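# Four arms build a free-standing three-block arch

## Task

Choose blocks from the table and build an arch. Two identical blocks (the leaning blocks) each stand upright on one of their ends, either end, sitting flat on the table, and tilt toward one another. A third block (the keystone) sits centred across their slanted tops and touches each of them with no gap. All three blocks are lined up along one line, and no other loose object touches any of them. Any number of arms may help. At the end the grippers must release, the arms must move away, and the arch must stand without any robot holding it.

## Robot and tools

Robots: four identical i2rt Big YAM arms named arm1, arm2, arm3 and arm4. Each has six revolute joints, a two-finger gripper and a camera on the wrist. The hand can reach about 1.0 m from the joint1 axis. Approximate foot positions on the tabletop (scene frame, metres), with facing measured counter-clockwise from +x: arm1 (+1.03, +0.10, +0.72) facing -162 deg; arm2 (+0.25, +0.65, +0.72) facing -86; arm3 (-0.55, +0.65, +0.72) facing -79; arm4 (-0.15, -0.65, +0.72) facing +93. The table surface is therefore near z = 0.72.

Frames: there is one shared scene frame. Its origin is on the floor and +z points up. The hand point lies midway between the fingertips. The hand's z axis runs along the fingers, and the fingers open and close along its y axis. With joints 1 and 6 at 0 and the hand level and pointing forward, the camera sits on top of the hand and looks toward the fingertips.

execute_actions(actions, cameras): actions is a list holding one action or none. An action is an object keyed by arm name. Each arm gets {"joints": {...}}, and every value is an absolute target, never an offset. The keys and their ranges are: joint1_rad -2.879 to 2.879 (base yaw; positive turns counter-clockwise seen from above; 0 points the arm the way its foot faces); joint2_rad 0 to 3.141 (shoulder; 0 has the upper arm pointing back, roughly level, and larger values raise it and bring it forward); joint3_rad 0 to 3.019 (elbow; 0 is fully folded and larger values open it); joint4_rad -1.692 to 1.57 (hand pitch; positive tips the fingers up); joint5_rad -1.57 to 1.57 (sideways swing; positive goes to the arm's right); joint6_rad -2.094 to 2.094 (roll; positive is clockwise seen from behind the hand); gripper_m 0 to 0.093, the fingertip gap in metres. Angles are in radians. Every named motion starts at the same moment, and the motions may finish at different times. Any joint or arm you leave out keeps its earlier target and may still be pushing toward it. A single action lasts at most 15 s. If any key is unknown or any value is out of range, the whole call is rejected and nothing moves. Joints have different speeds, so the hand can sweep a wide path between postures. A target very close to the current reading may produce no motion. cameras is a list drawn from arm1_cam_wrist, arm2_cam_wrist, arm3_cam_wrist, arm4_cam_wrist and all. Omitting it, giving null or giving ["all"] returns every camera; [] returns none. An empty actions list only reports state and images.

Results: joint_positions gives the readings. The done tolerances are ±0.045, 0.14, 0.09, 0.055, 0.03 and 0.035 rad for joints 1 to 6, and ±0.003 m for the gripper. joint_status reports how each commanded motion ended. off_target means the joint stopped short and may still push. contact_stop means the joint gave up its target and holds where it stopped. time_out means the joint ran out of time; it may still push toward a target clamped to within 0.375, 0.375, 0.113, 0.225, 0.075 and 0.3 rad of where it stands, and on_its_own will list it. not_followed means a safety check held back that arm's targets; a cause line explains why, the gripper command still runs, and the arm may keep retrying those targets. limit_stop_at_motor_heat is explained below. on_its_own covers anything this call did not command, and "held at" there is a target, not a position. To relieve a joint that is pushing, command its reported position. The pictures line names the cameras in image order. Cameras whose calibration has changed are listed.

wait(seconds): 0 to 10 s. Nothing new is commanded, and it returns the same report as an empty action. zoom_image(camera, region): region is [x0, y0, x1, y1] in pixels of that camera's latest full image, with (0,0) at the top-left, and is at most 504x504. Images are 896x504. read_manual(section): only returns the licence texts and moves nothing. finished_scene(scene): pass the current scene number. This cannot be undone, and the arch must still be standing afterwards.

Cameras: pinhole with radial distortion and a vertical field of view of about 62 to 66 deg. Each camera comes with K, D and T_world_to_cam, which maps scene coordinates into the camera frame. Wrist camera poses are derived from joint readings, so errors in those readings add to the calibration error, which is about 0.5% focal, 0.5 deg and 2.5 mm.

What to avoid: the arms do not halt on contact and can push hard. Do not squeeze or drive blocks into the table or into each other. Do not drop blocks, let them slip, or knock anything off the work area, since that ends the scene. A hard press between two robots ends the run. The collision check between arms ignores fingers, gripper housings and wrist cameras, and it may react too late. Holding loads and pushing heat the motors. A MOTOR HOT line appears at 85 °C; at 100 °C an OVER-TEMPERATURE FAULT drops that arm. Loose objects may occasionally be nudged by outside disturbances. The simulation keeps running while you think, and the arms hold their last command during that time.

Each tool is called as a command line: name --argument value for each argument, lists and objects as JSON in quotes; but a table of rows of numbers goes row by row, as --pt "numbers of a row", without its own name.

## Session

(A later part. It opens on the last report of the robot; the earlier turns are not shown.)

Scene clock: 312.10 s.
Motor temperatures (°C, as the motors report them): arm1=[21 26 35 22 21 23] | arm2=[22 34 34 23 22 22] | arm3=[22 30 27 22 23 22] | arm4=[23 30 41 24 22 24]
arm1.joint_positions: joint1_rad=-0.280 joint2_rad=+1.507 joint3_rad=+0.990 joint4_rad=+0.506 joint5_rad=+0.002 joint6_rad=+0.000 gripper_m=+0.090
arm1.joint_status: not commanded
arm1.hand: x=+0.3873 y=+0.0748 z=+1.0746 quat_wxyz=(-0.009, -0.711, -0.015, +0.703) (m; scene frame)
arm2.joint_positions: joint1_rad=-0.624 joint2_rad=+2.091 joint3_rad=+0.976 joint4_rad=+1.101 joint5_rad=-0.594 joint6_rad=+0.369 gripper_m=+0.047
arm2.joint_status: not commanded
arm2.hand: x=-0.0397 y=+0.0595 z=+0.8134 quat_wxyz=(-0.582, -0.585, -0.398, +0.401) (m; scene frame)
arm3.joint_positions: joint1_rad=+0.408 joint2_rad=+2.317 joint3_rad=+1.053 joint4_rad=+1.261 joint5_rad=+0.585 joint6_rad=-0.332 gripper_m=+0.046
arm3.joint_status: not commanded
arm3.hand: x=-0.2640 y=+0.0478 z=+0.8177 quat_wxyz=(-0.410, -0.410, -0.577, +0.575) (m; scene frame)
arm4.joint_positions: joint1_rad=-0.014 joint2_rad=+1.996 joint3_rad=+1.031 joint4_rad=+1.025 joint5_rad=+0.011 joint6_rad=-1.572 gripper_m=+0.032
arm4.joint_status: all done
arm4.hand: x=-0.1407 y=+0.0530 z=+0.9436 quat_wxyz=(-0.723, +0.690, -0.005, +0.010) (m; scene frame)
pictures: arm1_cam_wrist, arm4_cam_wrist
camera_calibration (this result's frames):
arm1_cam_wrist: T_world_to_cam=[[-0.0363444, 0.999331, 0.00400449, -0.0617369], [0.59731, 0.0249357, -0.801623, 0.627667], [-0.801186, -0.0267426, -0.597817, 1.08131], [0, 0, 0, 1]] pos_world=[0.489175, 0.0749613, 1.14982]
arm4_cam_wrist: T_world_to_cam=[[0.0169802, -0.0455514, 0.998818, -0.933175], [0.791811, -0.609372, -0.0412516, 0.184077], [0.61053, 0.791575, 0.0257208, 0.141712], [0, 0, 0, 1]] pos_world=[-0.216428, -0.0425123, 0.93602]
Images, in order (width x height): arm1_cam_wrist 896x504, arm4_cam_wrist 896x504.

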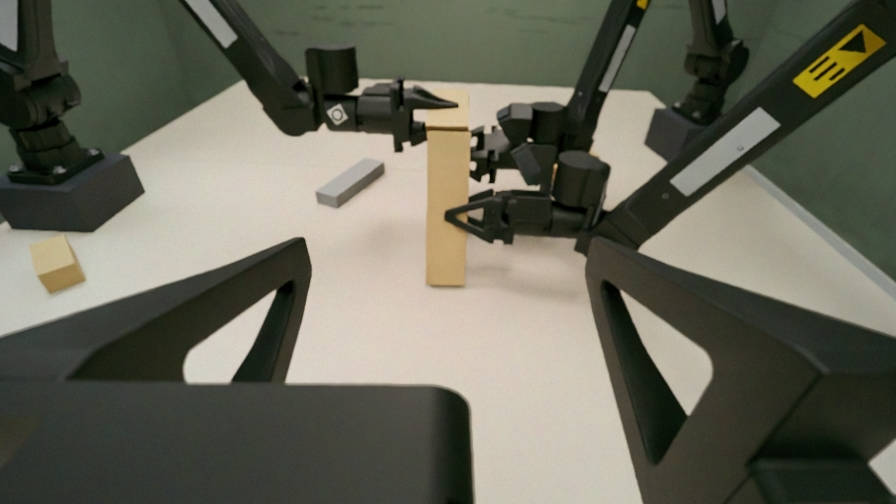

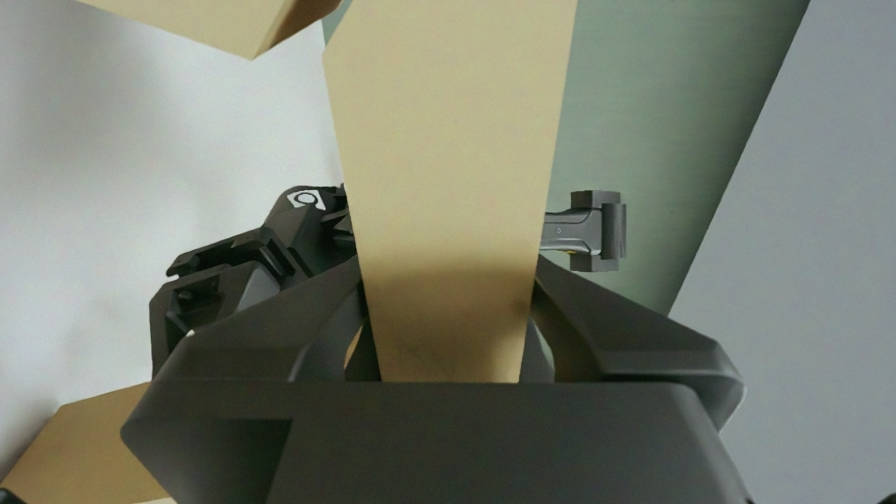

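execute_actions --actions '[{"arm4":{"joints":{"joint2_rad":2.008,"joint3_rad":1.096}}}]' --cameras '["arm4_cam_wrist","arm1_cam_wrist"]'

zoom_image --camera "arm1_cam_wrist" --region '[350, 30, 550, 230]'

Scene clock: 317.00 s.
Motor temperatures (°C, as the motors report them): arm1=[21 26 35 22 21 23] | arm2=[22 34 33 23 22 22] | arm3=[22 30 27 22 23 22] | arm4=[23 31 41 24 22 24]
arm1.joint_positions: joint1_rad=-0.280 joint2_rad=+1.507 joint3_rad=+0.990 joint4_rad=+0.506 joint5_rad=+0.002 joint6_rad=+0.000 gripper_m=+0.090
arm1.joint_status: not commanded
arm1.hand: x=+0.3873 y=+0.0748 z=+1.0746 quat_wxyz=(-0.009, -0.711, -0.015, +0.703) (m; scene frame)
arm2.joint_positions: joint1_rad=-0.624 joint2_rad=+2.091 joint3_rad=+0.976 joint4_rad=+1.101 joint5_rad=-0.594 joint6_rad=+0.369 gripper_m=+0.047
arm2.joint_status: not commanded
arm2.hand: x=-0.0397 y=+0.0595 z=+0.8134 quat_wxyz=(-0.582, -0.585, -0.398, +0.401) (m; scene frame)
arm3.joint_positions: joint1_rad=+0.408 joint2_rad=+2.317 joint3_rad=+1.053 joint4_rad=+1.261 joint5_rad=+0.585 joint6_rad=-0.332 gripper_m=+0.046
arm3.joint_status: not commanded
arm3.hand: x=-0.2640 y=+0.0478 z=+0.8177 quat_wxyz=(-0.410, -0.410, -0.577, +0.575) (m; scene frame)
arm4.joint_positions: joint1_rad=-0.014 joint2_rad=+2.009 joint3_rad=+1.041 joint4_rad=+1.025 joint5_rad=+0.011 joint6_rad=-1.572 gripper_m=+0.032
arm4.joint_status: all done
arm4.hand: x=-0.1406 y=+0.0562 z=+0.9395 quat_wxyz=(-0.722, +0.691, -0.005, +0.010) (m; scene frame)
pictures: arm1_cam_wrist, arm4_cam_wrist
camera_calibration (this result's frames):
arm1_cam_wrist: T_world_to_cam=[[-0.0363444, 0.999331, 0.00400449, -0.0617369], [0.59731, 0.0249357, -0.801623, 0.627667], [-0.801186, -0.0267426, -0.597817, 1.08131], [0, 0, 0, 1]] pos_world=[0.489175, 0.0749613, 1.14982]
arm4_cam_wrist: T_world_to_cam=[[0.0170092, -0.0428845, 0.998935, -0.929243], [0.791801, -0.609492, -0.0396478, 0.18426], [0.610543, 0.791632, 0.023589, 0.141318], [0, 0, 0, 1]] pos_world=[-0.216372, -0.0394168, 0.932226]
Images, in order (width x height): arm1_cam_wrist 896x504, arm4_cam_wrist 896x504.

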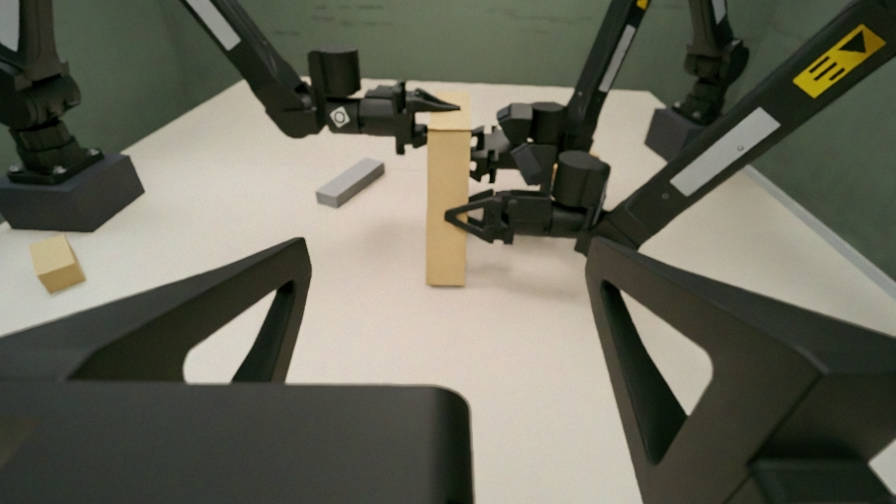

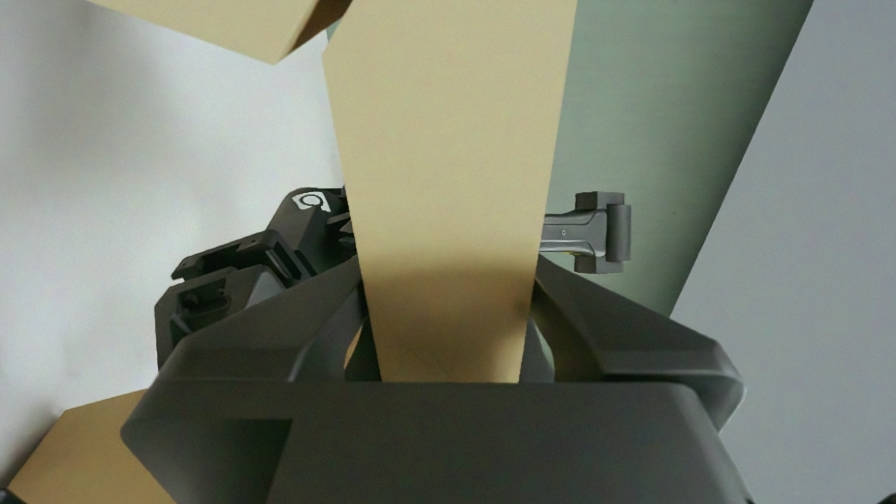

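Region (350, 30, 550, 230) of arm1_cam_wrist's 896x504 image, scaled by 2.520, with more detail than that image has.

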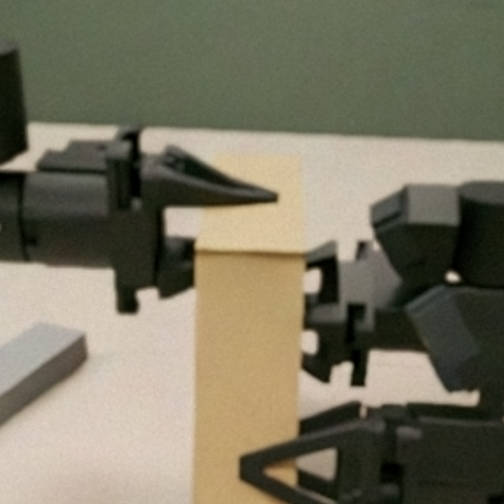

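execute_actions --actions '[{"arm4":{"joints":{"joint2_rad":2.02,"joint6_rad":-1.598}}}]' --cameras '["arm4_cam_wrist"]'

execute_actions --actions '[{"arm4":{"joints":{"gripper_m":0.075}}}]' --cameras '["arm4_cam_wrist","arm1_cam_wrist"]'

Scene clock: 321.77 s.
Motor temperatures (°C, as the motors report them): arm1=[21 26 35 22 21 23] | arm2=[22 35 33 23 22 22] | arm3=[22 30 27 22 23 22] | arm4=[23 31 41 24 22 24]
arm1.joint_positions: joint1_rad=-0.280 joint2_rad=+1.507 joint3_rad=+0.990 joint4_rad=+0.506 joint5_rad=+0.002 joint6_rad=+0.000 gripper_m=+0.090
arm1.joint_status: not commanded
arm1.hand: x=+0.3873 y=+0.0748 z=+1.0746 quat_wxyz=(-0.009, -0.711, -0.015, +0.703) (m; scene frame)
arm2.joint_positions: joint1_rad=-0.624 joint2_rad=+2.091 joint3_rad=+0.976 joint4_rad=+1.101 joint5_rad=-0.595 joint6_rad=+0.369 gripper_m=+0.047
arm2.joint_status: not commanded
arm2.hand: x=-0.0396 y=+0.0595 z=+0.8134 quat_wxyz=(-0.582, -0.585, -0.398, +0.401) (m; scene frame)
arm3.joint_positions: joint1_rad=+0.408 joint2_rad=+2.317 joint3_rad=+1.053 joint4_rad=+1.261 joint5_rad=+0.585 joint6_rad=-0.332 gripper_m=+0.046
arm3.joint_status: not commanded
arm3.hand: x=-0.2640 y=+0.0478 z=+0.8177 quat_wxyz=(-0.410, -0.410, -0.577, +0.575) (m; scene frame)
arm4.joint_positions: joint1_rad=-0.014 joint2_rad=+2.014 joint3_rad=+1.042 joint4_rad=+1.030 joint5_rad=+0.009 joint6_rad=-1.584 gripper_m=+0.032
arm4.joint_status: all done
arm4.hand: x=-0.1409 y=+0.0565 z=+0.9373 quat_wxyz=(-0.722, +0.691, +0.000, +0.014) (m; scene frame)
pictures: arm4_cam_wrist
camera_calibration (this result's frames):
arm4_cam_wrist: T_world_to_cam=[[0.00518095, -0.0430012, 0.999062, -0.928828], [0.792828, -0.608691, -0.0303105, 0.175912], [0.609423, 0.792241, 0.030939, 0.134184], [0, 0, 0, 1]] pos_world=[-0.216431, -0.0391708, 0.929137]
Images, in order (width x height): arm4_cam_wrist 896x504.

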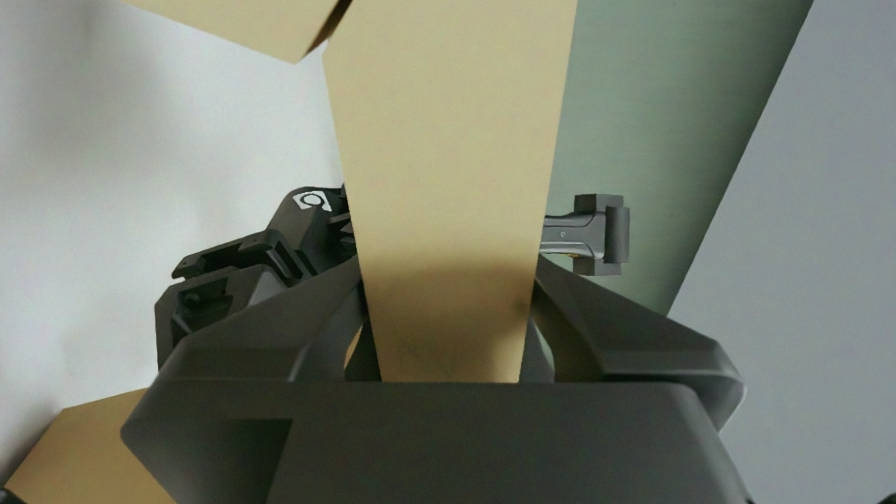

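Scene clock: 322.47 s.
Motor temperatures (°C, as the motors report them): arm1=[21 26 35 22 21 23] | arm2=[22 35 33 23 22 22] | arm3=[22 30 27 22 23 22] | arm4=[23 31 41 24 22 24]
arm1.joint_positions: joint1_rad=-0.280 joint2_rad=+1.507 joint3_rad=+0.990 joint4_rad=+0.506 joint5_rad=+0.002 joint6_rad=+0.000 gripper_m=+0.090
arm1.joint_status: not commanded
arm1.hand: x=+0.3873 y=+0.0748 z=+1.0746 quat_wxyz=(-0.009, -0.711, -0.015, +0.703) (m; scene frame)
arm2.joint_positions: joint1_rad=-0.624 joint2_rad=+2.092 joint3_rad=+0.976 joint4_rad=+1.101 joint5_rad=-0.596 joint6_rad=+0.369 gripper_m=+0.047
arm2.joint_status: not commanded
arm2.hand: x=-0.0395 y=+0.0595 z=+0.8129 quat_wxyz=(-0.582, -0.585, -0.398, +0.400) (m; scene frame)
arm3.joint_positions: joint1_rad=+0.408 joint2_rad=+2.317 joint3_rad=+1.053 joint4_rad=+1.261 joint5_rad=+0.585 joint6_rad=-0.332 gripper_m=+0.046
arm3.joint_status: not commanded
arm3.hand: x=-0.2640 y=+0.0478 z=+0.8177 quat_wxyz=(-0.410, -0.410, -0.577, +0.575) (m; scene frame)
arm4.joint_positions: joint1_rad=-0.014 joint2_rad=+2.014 joint3_rad=+1.054 joint4_rad=+1.038 joint5_rad=+0.009 joint6_rad=-1.586 gripper_m=+0.075
arm4.joint_status: all done
arm4.hand: x=-0.1409 y=+0.0600 z=+0.9446 quat_wxyz=(-0.729, +0.684, +0.000, +0.015) (m; scene frame)
pictures: arm1_cam_wrist, arm4_cam_wrist
camera_calibration (this result's frames):
arm1_cam_wrist: T_world_to_cam=[[-0.0363444, 0.999331, 0.00400449, -0.0617369], [0.59731, 0.0249357, -0.801623, 0.627667], [-0.801186, -0.0267426, -0.597817, 1.08131], [0, 0, 0, 1]] pos_world=[0.489175, 0.0749613, 1.14982]
arm4_cam_wrist: T_world_to_cam=[[0.00268249, -0.0623823, 0.998049, -0.934196], [0.792907, -0.60802, -0.0401349, 0.187515], [0.609337, 0.791467, 0.0478323, 0.115265], [0, 0, 0, 1]] pos_world=[-0.216411, -0.0354926, 0.934385]
Images, in order (width x height): arm1_cam_wrist 896x504, arm4_cam_wrist 896x504.

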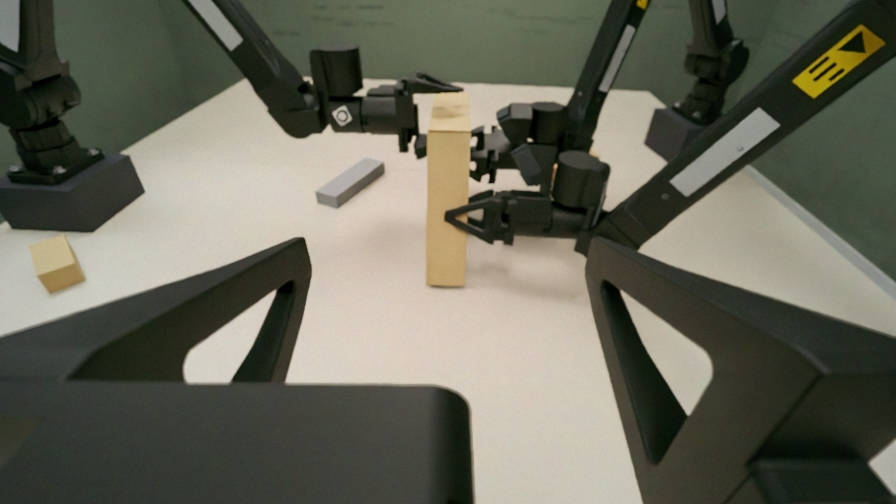

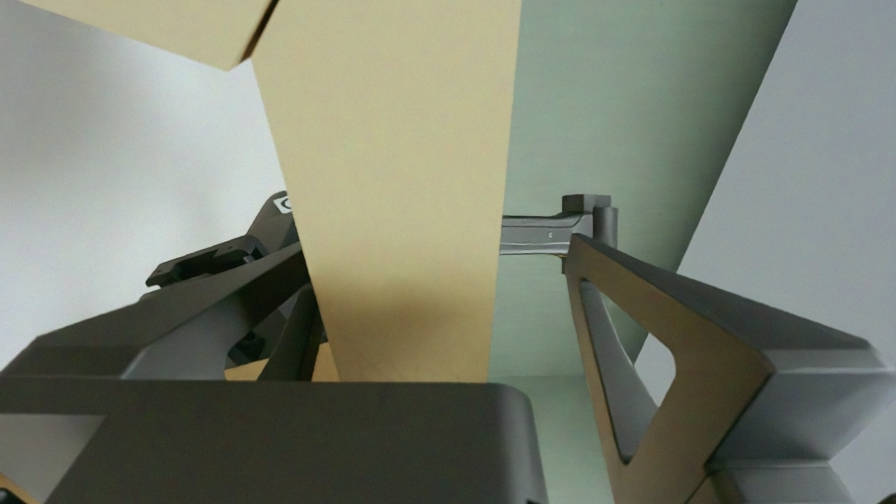

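execute_actions --actions '[{"arm4":{"joints":{"gripper_m":0.093,"joint2_rad":1.965,"joint3_rad":0.95,"joint4_rad":1.095}}}]' --cameras '[]'

execute_actions --actions '[{"arm4":{"joints":{"joint2_rad":1.90,"joint3_rad":0.83,"joint4_rad":1.155}}}]' --cameras '[]'

execute_actions --actions '[{"arm4":{"joints":{"joint2_rad":1.5,"joint3_rad":0.3,"joint4_rad":1.5,"joint6_rad":0}}}]' --cameras '["arm4_cam_wrist"]'

Scene clock: 330.20 s.
Motor temperatures (°C, as the motors report them): arm1=[21 26 35 22 21 23] | arm2=[22 35 33 23 22 22] | arm3=[22 30 27 22 23 22] | arm4=[23 31 40 24 22 24]
arm1.joint_positions: joint1_rad=-0.280 joint2_rad=+1.507 joint3_rad=+0.990 joint4_rad=+0.506 joint5_rad=+0.002 joint6_rad=+0.000 gripper_m=+0.090
arm1.joint_status: not commanded
arm1.hand: x=+0.3873 y=+0.0748 z=+1.0746 quat_wxyz=(-0.009, -0.711, -0.015, +0.703) (m; scene frame)
arm2.joint_positions: joint1_rad=-0.624 joint2_rad=+2.092 joint3_rad=+0.976 joint4_rad=+1.101 joint5_rad=-0.596 joint6_rad=+0.369 gripper_m=+0.047
arm2.joint_status: not commanded
arm2.hand: x=-0.0395 y=+0.0595 z=+0.8129 quat_wxyz=(-0.582, -0.585, -0.398, +0.400) (m; scene frame)
arm3.joint_positions: joint1_rad=+0.408 joint2_rad=+2.317 joint3_rad=+1.053 joint4_rad=+1.261 joint5_rad=+0.585 joint6_rad=-0.332 gripper_m=+0.046
arm3.joint_status: not commanded
arm3.hand: x=-0.2640 y=+0.0478 z=+0.8177 quat_wxyz=(-0.410, -0.410, -0.577, +0.575) (m; scene frame)
arm4.joint_positions: joint1_rad=-0.014 joint2_rad=+1.961 joint3_rad=+0.955 joint4_rad=+1.077 joint5_rad=+0.009 joint6_rad=-1.587 gripper_m=+0.093
arm4.joint_status: all done
arm4.hand: x=-0.1412 y=+0.0285 z=+0.9454 quat_wxyz=(-0.727, +0.687, +0.001, +0.015) (m; scene frame)
pictures: none
No camera images: the call's "cameras" was empty. Leave "cameras" out to get every camera's image.

Scene clock: 330.97 s.
Motor temperatures (°C, as the motors report them): arm1=[21 26 35 22 21 23] | arm2=[22 35 33 23 22 22] | arm3=[22 30 27 22 23 22] | arm4=[23 31 40 24 22 24]
arm1.joint_positions: joint1_rad=-0.280 joint2_rad=+1.507 joint3_rad=+0.990 joint4_rad=+0.506 joint5_rad=+0.002 joint6_rad=+0.000 gripper_m=+0.090
arm1.joint_status: not commanded
arm1.hand: x=+0.3873 y=+0.0748 z=+1.0746 quat_wxyz=(-0.009, -0.711, -0.015, +0.703) (m; scene frame)
arm2.joint_positions: joint1_rad=-0.624 joint2_rad=+2.092 joint3_rad=+0.976 joint4_rad=+1.101 joint5_rad=-0.596 joint6_rad=+0.369 gripper_m=+0.047
arm2.joint_status: not commanded
arm2.hand: x=-0.0395 y=+0.0595 z=+0.8129 quat_wxyz=(-0.582, -0.585, -0.398, +0.400) (m; scene frame)
arm3.joint_positions: joint1_rad=+0.408 joint2_rad=+2.317 joint3_rad=+1.053 joint4_rad=+1.261 joint5_rad=+0.585 joint6_rad=-0.332 gripper_m=+0.046
arm3.joint_status: not commanded
arm3.hand: x=-0.2640 y=+0.0478 z=+0.8177 quat_wxyz=(-0.410, -0.410, -0.577, +0.575) (m; scene frame)
arm4.joint_positions: joint1_rad=-0.014 joint2_rad=+1.902 joint3_rad=+0.837 joint4_rad=+1.134 joint5_rad=+0.009 joint6_rad=-1.587 gripper_m=+0.093
arm4.joint_status: all done
arm4.hand: x=-0.1416 y=-0.0104 z=+0.9453 quat_wxyz=(-0.726, +0.688, +0.001, +0.015) (m; scene frame)
pictures: none
No camera images: the call's "cameras" was empty. Leave "cameras" out to get every camera's image.

Scene clock: 333.13 s.
Motor temperatures (°C, as the motors report them): arm1=[21 26 35 22 21 23] | arm2=[22 35 33 23 22 22] | arm3=[22 30 27 22 23 22] | arm4=[23 31 39 24 22 24]
arm1.joint_positions: joint1_rad=-0.280 joint2_rad=+1.507 joint3_rad=+0.990 joint4_rad=+0.506 joint5_rad=+0.002 joint6_rad=+0.000 gripper_m=+0.090
arm1.joint_status: not commanded
arm1.hand: x=+0.3873 y=+0.0748 z=+1.0746 quat_wxyz=(-0.009, -0.711, -0.015, +0.703) (m; scene frame)
arm2.joint_positions: joint1_rad=-0.624 joint2_rad=+2.092 joint3_rad=+0.976 joint4_rad=+1.101 joint5_rad=-0.596 joint6_rad=+0.369 gripper_m=+0.047
arm2.joint_status: not commanded
arm2.hand: x=-0.0395 y=+0.0595 z=+0.8129 quat_wxyz=(-0.582, -0.585, -0.398, +0.400) (m; scene frame)
arm3.joint_positions: joint1_rad=+0.408 joint2_rad=+2.317 joint3_rad=+1.053 joint4_rad=+1.261 joint5_rad=+0.585 joint6_rad=-0.332 gripper_m=+0.046
arm3.joint_status: not commanded
arm3.hand: x=-0.2640 y=+0.0478 z=+0.8177 quat_wxyz=(-0.410, -0.410, -0.577, +0.575) (m; scene frame)
arm4.joint_positions: joint1_rad=-0.014 joint2_rad=+1.494 joint3_rad=+0.303 joint4_rad=+1.482 joint5_rad=+0.009 joint6_rad=-0.012 gripper_m=+0.093
arm4.joint_status: all done
arm4.hand: x=-0.1443 y=-0.2110 z=+1.0282 quat_wxyz=(-0.574, +0.425, -0.427, -0.555) (m; scene frame)
pictures: arm4_cam_wrist
camera_calibration (this result's frames):
arm4_cam_wrist: T_world_to_cam=[[0.99985, -0.0148846, -0.00887319, 0.154771], [-0.0135258, -0.350261, -0.936554, 0.88855], [0.0108323, 0.936534, -0.35041, 0.681581], [0, 0, 0, 1]] pos_world=[-0.150113, -0.324795, 1.07238]
Images, in order (width x height): arm4_cam_wrist 896x504.

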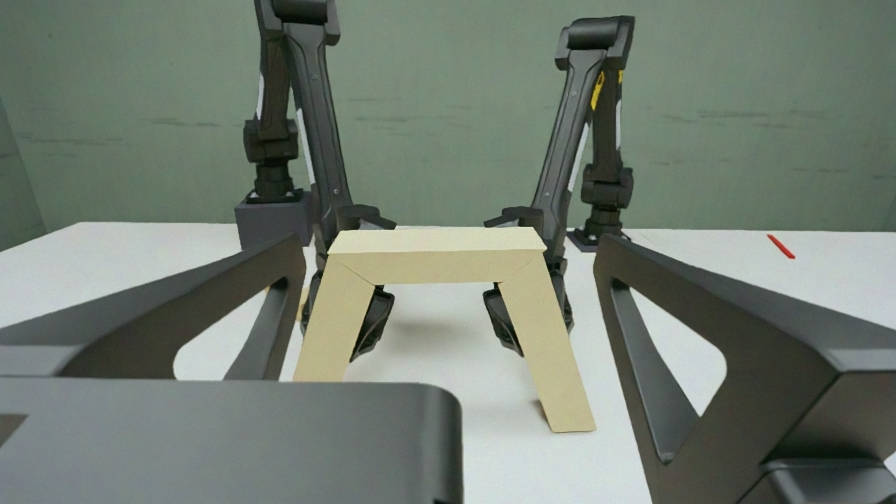

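execute_actions --actions '[{"arm2":{"joints":{"joint2_rad":2.092,"joint6_rad":0.395}},"arm4":{"joints":{"joint4_rad":1.1}}}]' --cameras '["arm4_cam_wrist","arm1_cam_wrist"]'

Scene clock: 337.97 s.
Motor temperatures (°C, as the motors report them): arm1=[21 26 35 22 21 23] | arm2=[22 35 33 23 22 22] | arm3=[22 30 27 22 23 22] | arm4=[23 30 38 23 22 24]
arm1.joint_positions: joint1_rad=-0.280 joint2_rad=+1.507 joint3_rad=+0.990 joint4_rad=+0.506 joint5_rad=+0.002 joint6_rad=+0.000 gripper_m=+0.090
arm1.joint_status: not commanded
arm1.hand: x=+0.3873 y=+0.0748 z=+1.0746 quat_wxyz=(-0.009, -0.711, -0.015, +0.703) (m; scene frame)
arm2.joint_positions: joint1_rad=-0.624 joint2_rad=+2.102 joint3_rad=+0.976 joint4_rad=+1.104 joint5_rad=-0.597 joint6_rad=+0.375 gripper_m=+0.047
arm2.joint_status: all done
arm2.hand: x=-0.0390 y=+0.0599 z=+0.8068 quat_wxyz=(-0.583, -0.589, -0.397, +0.396) (m; scene frame)
arm3.joint_positions: joint1_rad=+0.407 joint2_rad=+2.317 joint3_rad=+1.053 joint4_rad=+1.261 joint5_rad=+0.585 joint6_rad=-0.330 gripper_m=+0.046
arm3.joint_status: not commanded
arm3.hand: x=-0.2645 y=+0.0476 z=+0.8177 quat_wxyz=(-0.410, -0.411, -0.576, +0.575) (m; scene frame)
arm4.joint_positions: joint1_rad=-0.014 joint2_rad=+1.494 joint3_rad=+0.303 joint4_rad=+1.114 joint5_rad=+0.009 joint6_rad=-0.011 gripper_m=+0.093
arm4.joint_status: all done
arm4.hand: x=-0.1437 y=-0.2027 z=+0.9385 quat_wxyz=(-0.486, +0.521, -0.523, -0.467) (m; scene frame)
pictures: arm1_cam_wrist, arm4_cam_wrist
camera_calibration (this result's frames):
arm1_cam_wrist: T_world_to_cam=[[-0.0363444, 0.999331, 0.00400449, -0.0617369], [0.59731, 0.0249357, -0.801623, 0.627667], [-0.801186, -0.0267426, -0.597817, 1.08131], [0, 0, 0, 1]] pos_world=[0.489175, 0.0749613, 1.14982]
arm4_cam_wrist: T_world_to_cam=[[0.999779, -0.0198689, -0.0069225, 0.150655], [-0.0183722, -0.664043, -0.747468, 0.565681], [0.0102546, 0.74743, -0.664262, 0.898494], [0, 0, 0, 1]] pos_world=[-0.149443, -0.292931, 1.02071]
Images, in order (width x height): arm1_cam_wrist 896x504, arm4_cam_wrist 896x504.

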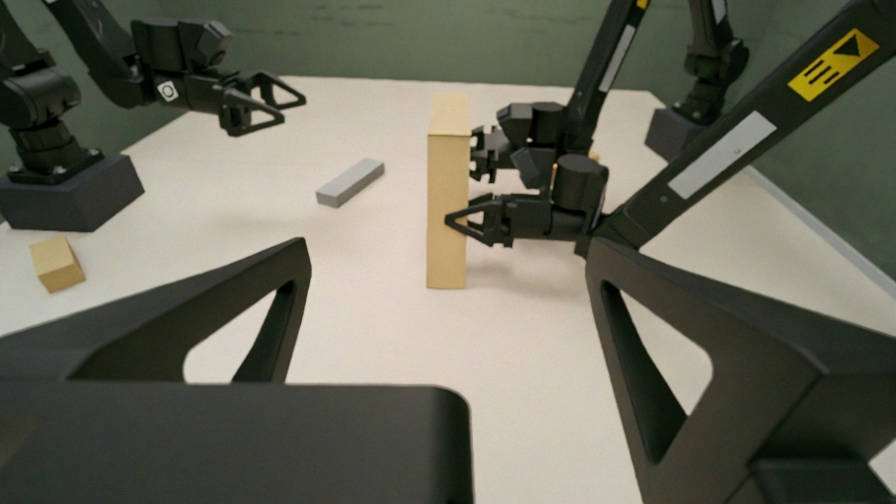

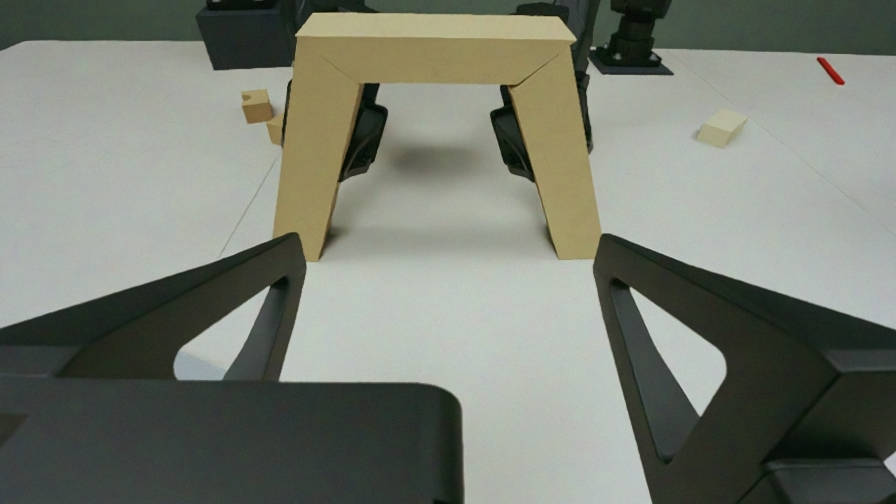

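Looks good. Release.

execute_actions --actions '[{"arm2":{"joints":{"gripper_m":0.093}},"arm3":{"joints":{"gripper_m":0.093}}}]' --cameras '["arm4_cam_wrist","arm1_cam_wrist"]'

zoom_image --camera "arm4_cam_wrist" --region '[260, 0, 620, 280]'

Scene clock: 342.90 s.
Motor temperatures (°C, as the motors report them): arm1=[21 26 36 22 21 23] | arm2=[22 35 33 23 22 22] | arm3=[22 30 27 22 23 22] | arm4=[23 29 37 23 22 24]
arm1.joint_positions: joint1_rad=-0.280 joint2_rad=+1.507 joint3_rad=+0.990 joint4_rad=+0.506 joint5_rad=+0.002 joint6_rad=+0.000 gripper_m=+0.090
arm1.joint_status: not commanded
arm1.hand: x=+0.3873 y=+0.0748 z=+1.0746 quat_wxyz=(-0.009, -0.711, -0.015, +0.703) (m; scene frame)
arm2.joint_positions: joint1_rad=-0.624 joint2_rad=+2.100 joint3_rad=+0.976 joint4_rad=+1.122 joint5_rad=-0.597 joint6_rad=+0.382 gripper_m=+0.093
arm2.joint_status: all done
arm2.hand: x=-0.0391 y=+0.0598 z=+0.8124 quat_wxyz=(-0.587, -0.583, -0.395, +0.401) (m; scene frame)
arm3.joint_positions: joint1_rad=+0.407 joint2_rad=+2.317 joint3_rad=+1.071 joint4_rad=+1.278 joint5_rad=+0.585 joint6_rad=-0.329 gripper_m=+0.093
arm3.joint_status: all done
arm3.hand: x=-0.2609 y=+0.0422 z=+0.8276 quat_wxyz=(-0.422, -0.411, -0.563, +0.579) (m; scene frame)
arm4.joint_positions: joint1_rad=-0.014 joint2_rad=+1.494 joint3_rad=+0.303 joint4_rad=+1.114 joint5_rad=+0.009 joint6_rad=-0.011 gripper_m=+0.093
arm4.joint_status: not commanded
arm4.hand: x=-0.1437 y=-0.2027 z=+0.9385 quat_wxyz=(-0.486, +0.521, -0.523, -0.467) (m; scene frame)
pictures: arm1_cam_wrist, arm4_cam_wrist
camera_calibration (this result's frames):
arm1_cam_wrist: T_world_to_cam=[[-0.0363444, 0.999331, 0.00400449, -0.0617369], [0.59731, 0.0249357, -0.801623, 0.627667], [-0.801186, -0.0267426, -0.597817, 1.08131], [0, 0, 0, 1]] pos_world=[0.489175, 0.0749613, 1.14982]
arm4_cam_wrist: T_world_to_cam=[[0.999779, -0.0198689, -0.0069225, 0.150655], [-0.0183722, -0.664043, -0.747468, 0.565681], [0.0102546, 0.74743, -0.664262, 0.898494], [0, 0, 0, 1]] pos_world=[-0.149443, -0.292931, 1.02071]
Images, in order (width x height): arm1_cam_wrist 896x504, arm4_cam_wrist 896x504.

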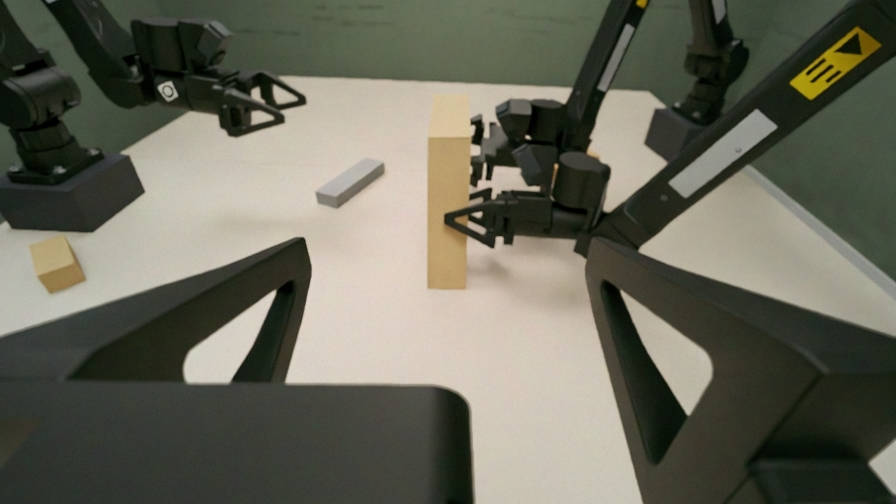

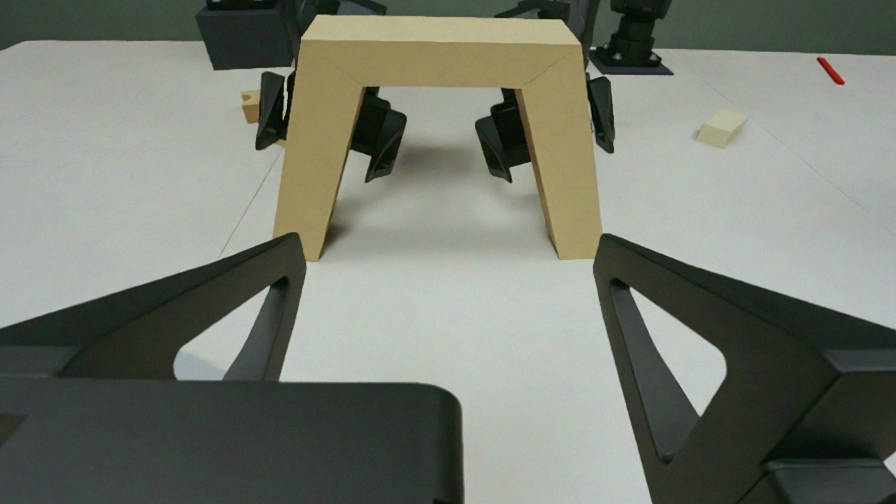

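Region (260, 0, 620, 280) of arm4_cam_wrist's 896x504 image, scaled by 1.400, with more detail than that image has.

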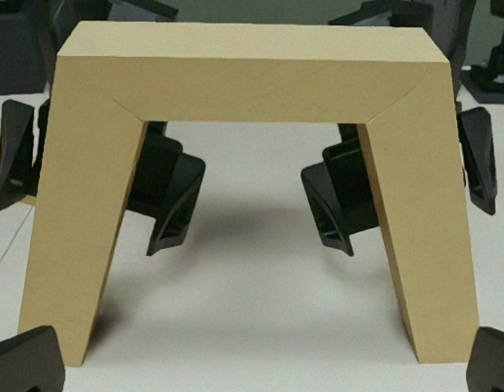

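execute_actions --actions '[{"arm2":{"joints":{"joint1_rad":-0.66,"joint2_rad":2.045,"joint3_rad":0.865,"joint4_rad":1.195}},"arm3":{"joints":{"joint1_rad":0.445,"joint2_rad":2.275,"joint3_rad":0.965,"joint4_rad":1.35}}}]' --cameras '[]'

execute_actions --actions '[{"arm2":{"joints":{"joint1_rad":-0.69,"joint2_rad":1.985,"joint3_rad":0.755,"joint4_rad":1.25}},"arm3":{"joints":{"joint1_rad":0.475,"joint2_rad":2.22,"joint3_rad":0.85,"joint4_rad":1.41}}}]' --cameras '["arm4_cam_wrist","arm1_cam_wrist"]'

Scene clock: 350.47 s.
Motor temperatures (°C, as the motors report them): arm1=[21 27 36 22 21 23] | arm2=[22 35 33 23 22 22] | arm3=[22 31 27 22 23 22] | arm4=[23 28 35 23 22 24]
arm1.joint_positions: joint1_rad=-0.280 joint2_rad=+1.507 joint3_rad=+0.990 joint4_rad=+0.506 joint5_rad=+0.002 joint6_rad=+0.000 gripper_m=+0.090
arm1.joint_status: not commanded
arm1.hand: x=+0.3873 y=+0.0748 z=+1.0746 quat_wxyz=(-0.009, -0.711, -0.015, +0.703) (m; scene frame)
arm2.joint_positions: joint1_rad=-0.653 joint2_rad=+2.040 joint3_rad=+0.866 joint4_rad=+1.180 joint5_rad=-0.597 joint6_rad=+0.382 gripper_m=+0.093
arm2.joint_status: all done
arm2.hand: x=-0.0353 y=+0.0972 z=+0.8199 quat_wxyz=(-0.582, -0.586, -0.386, +0.411) (m; scene frame)
arm3.joint_positions: joint1_rad=+0.441 joint2_rad=+2.275 joint3_rad=+0.965 joint4_rad=+1.336 joint5_rad=+0.585 joint6_rad=-0.329 gripper_m=+0.093
arm3.joint_status: all done
arm3.hand: x=-0.2598 y=+0.0796 z=+0.8315 quat_wxyz=(-0.429, -0.401, -0.573, +0.571) (m; scene frame)
arm4.joint_positions: joint1_rad=-0.014 joint2_rad=+1.494 joint3_rad=+0.303 joint4_rad=+1.114 joint5_rad=+0.009 joint6_rad=-0.011 gripper_m=+0.093
arm4.joint_status: not commanded
arm4.hand: x=-0.1437 y=-0.2027 z=+0.9385 quat_wxyz=(-0.486, +0.521, -0.523, -0.467) (m; scene frame)
pictures: none
No camera images: the call's "cameras" was empty. Leave "cameras" out to get every camera's image.

Scene clock: 351.23 s.
Motor temperatures (°C, as the motors report them): arm1=[21 27 36 22 21 23] | arm2=[22 35 33 23 22 22] | arm3=[22 31 27 22 23 22] | arm4=[23 28 35 23 22 24]
arm1.joint_positions: joint1_rad=-0.280 joint2_rad=+1.507 joint3_rad=+0.990 joint4_rad=+0.506 joint5_rad=+0.002 joint6_rad=+0.000 gripper_m=+0.090
arm1.joint_status: not commanded
arm1.hand: x=+0.3873 y=+0.0748 z=+1.0746 quat_wxyz=(-0.009, -0.711, -0.015, +0.703) (m; scene frame)
arm2.joint_positions: joint1_rad=-0.683 joint2_rad=+1.987 joint3_rad=+0.757 joint4_rad=+1.233 joint5_rad=-0.597 joint6_rad=+0.382 gripper_m=+0.093
arm2.joint_status: all done
arm2.hand: x=-0.0293 y=+0.1348 z=+0.8235 quat_wxyz=(-0.576, -0.592, -0.377, +0.419) (m; scene frame)
arm3.joint_positions: joint1_rad=+0.469 joint2_rad=+2.225 joint3_rad=+0.853 joint4_rad=+1.394 joint5_rad=+0.585 joint6_rad=-0.329 gripper_m=+0.093
arm3.joint_status: all done
arm3.hand: x=-0.2655 y=+0.1164 z=+0.8399 quat_wxyz=(-0.436, -0.393, -0.580, +0.565) (m; scene frame)
arm4.joint_positions: joint1_rad=-0.014 joint2_rad=+1.494 joint3_rad=+0.303 joint4_rad=+1.114 joint5_rad=+0.009 joint6_rad=-0.011 gripper_m=+0.093
arm4.joint_status: not commanded
arm4.hand: x=-0.1437 y=-0.2027 z=+0.9385 quat_wxyz=(-0.486, +0.521, -0.523, -0.467) (m; scene frame)
pictures: arm1_cam_wrist, arm4_cam_wrist
camera_calibration (this result's frames):
arm1_cam_wrist: T_world_to_cam=[[-0.0363444, 0.999331, 0.00400449, -0.0617369], [0.59731, 0.0249357, -0.801623, 0.627667], [-0.801186, -0.0267426, -0.597817, 1.08131], [0, 0, 0, 1]] pos_world=[0.489175, 0.0749613, 1.14982]
arm4_cam_wrist: T_world_to_cam=[[0.999779, -0.0198689, -0.0069225, 0.150655], [-0.0183722, -0.664043, -0.747468, 0.565681], [0.0102546, 0.74743, -0.664262, 0.898494], [0, 0, 0, 1]] pos_world=[-0.149443, -0.292931, 1.02071]
Images, in order (width x height): arm1_cam_wrist 896x504, arm4_cam_wrist 896x504.

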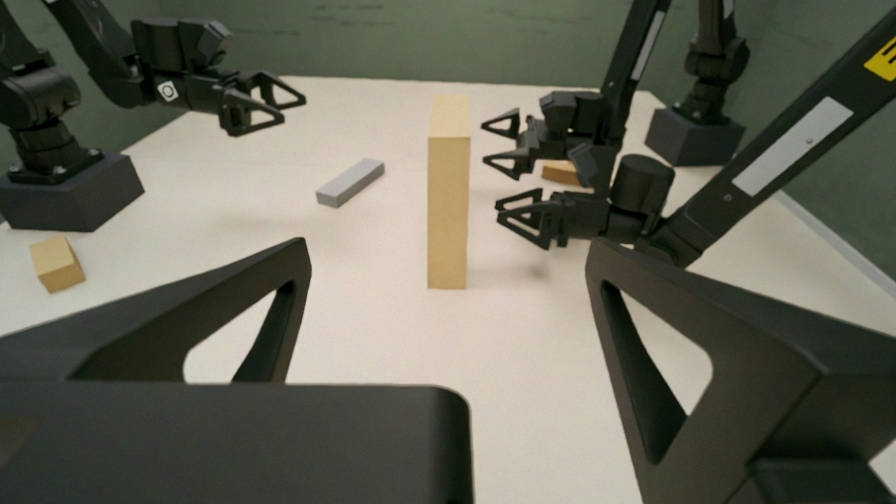

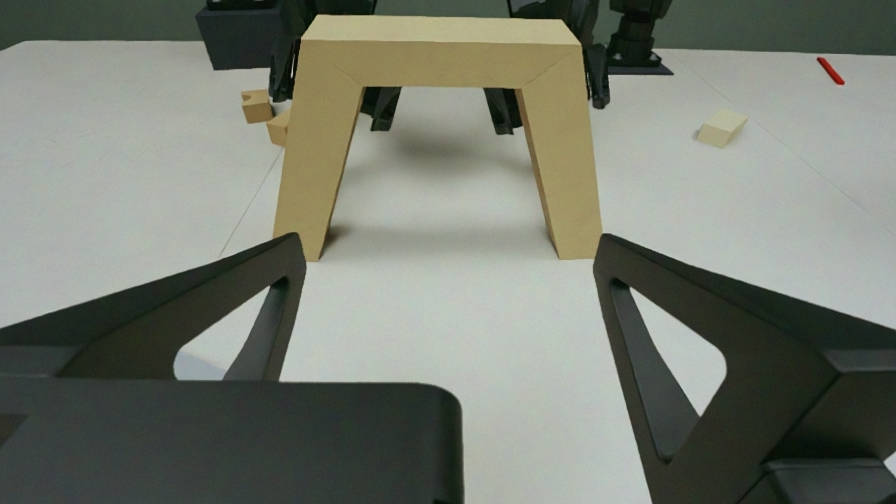

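execute_actions --actions '[{"arm2":{"joints":{"joint2_rad":1.55,"joint3_rad":0.35}},"arm3":{"joints":{"joint2_rad":1.8,"joint3_rad":0.45}}}]' --cameras '["arm4_cam_wrist"]'

finished_scene --scene 1

Scene clock: 355.60 s.
Motor temperatures (°C, as the motors report them): arm1=[21 27 36 22 21 23] | arm2=[22 34 33 23 22 22] | arm3=[22 30 26 22 23 22] | arm4=[23 28 35 23 22 24]
arm1.joint_positions: joint1_rad=-0.280 joint2_rad=+1.507 joint3_rad=+0.990 joint4_rad=+0.506 joint5_rad=+0.002 joint6_rad=+0.000 gripper_m=+0.090
arm1.joint_status: not commanded
arm1.hand: x=+0.3873 y=+0.0748 z=+1.0746 quat_wxyz=(-0.009, -0.711, -0.015, +0.703) (m; scene frame)
arm2.joint_positions: joint1_rad=-0.683 joint2_rad=+1.548 joint3_rad=+0.352 joint4_rad=+1.238 joint5_rad=-0.597 joint6_rad=+0.382 gripper_m=+0.093
arm2.joint_status: all done
arm2.hand: x=+0.0593 y=+0.2493 z=+0.8959 quat_wxyz=(-0.580, -0.578, -0.377, +0.432) (m; scene frame)
arm3.joint_positions: joint1_rad=+0.469 joint2_rad=+1.794 joint3_rad=+0.453 joint4_rad=+1.400 joint5_rad=+0.585 joint6_rad=-0.328 gripper_m=+0.093
arm3.joint_status: all done
arm3.hand: x=-0.3394 y=+0.2145 z=+0.9457 quat_wxyz=(-0.448, -0.393, -0.566, +0.569) (m; scene frame)
arm4.joint_positions: joint1_rad=-0.014 joint2_rad=+1.494 joint3_rad=+0.303 joint4_rad=+1.114 joint5_rad=+0.009 joint6_rad=-0.011 gripper_m=+0.093
arm4.joint_status: not commanded
arm4.hand: x=-0.1437 y=-0.2027 z=+0.9385 quat_wxyz=(-0.486, +0.521, -0.523, -0.467) (m; scene frame)
pictures: arm4_cam_wrist
camera_calibration (this result's frames):
arm4_cam_wrist: T_world_to_cam=[[0.999779, -0.0198689, -0.0069225, 0.150655], [-0.0183722, -0.664043, -0.747468, 0.565681], [0.0102546, 0.74743, -0.664262, 0.898494], [0, 0, 0, 1]] pos_world=[-0.149443, -0.292931, 1.02071]
Images, in order (width x height): arm4_cam_wrist 896x504.

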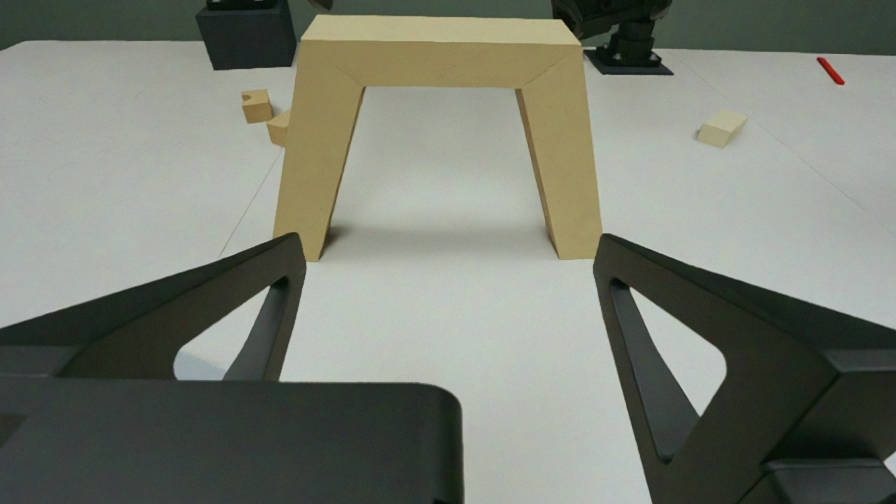

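The scene is finished: the task was done.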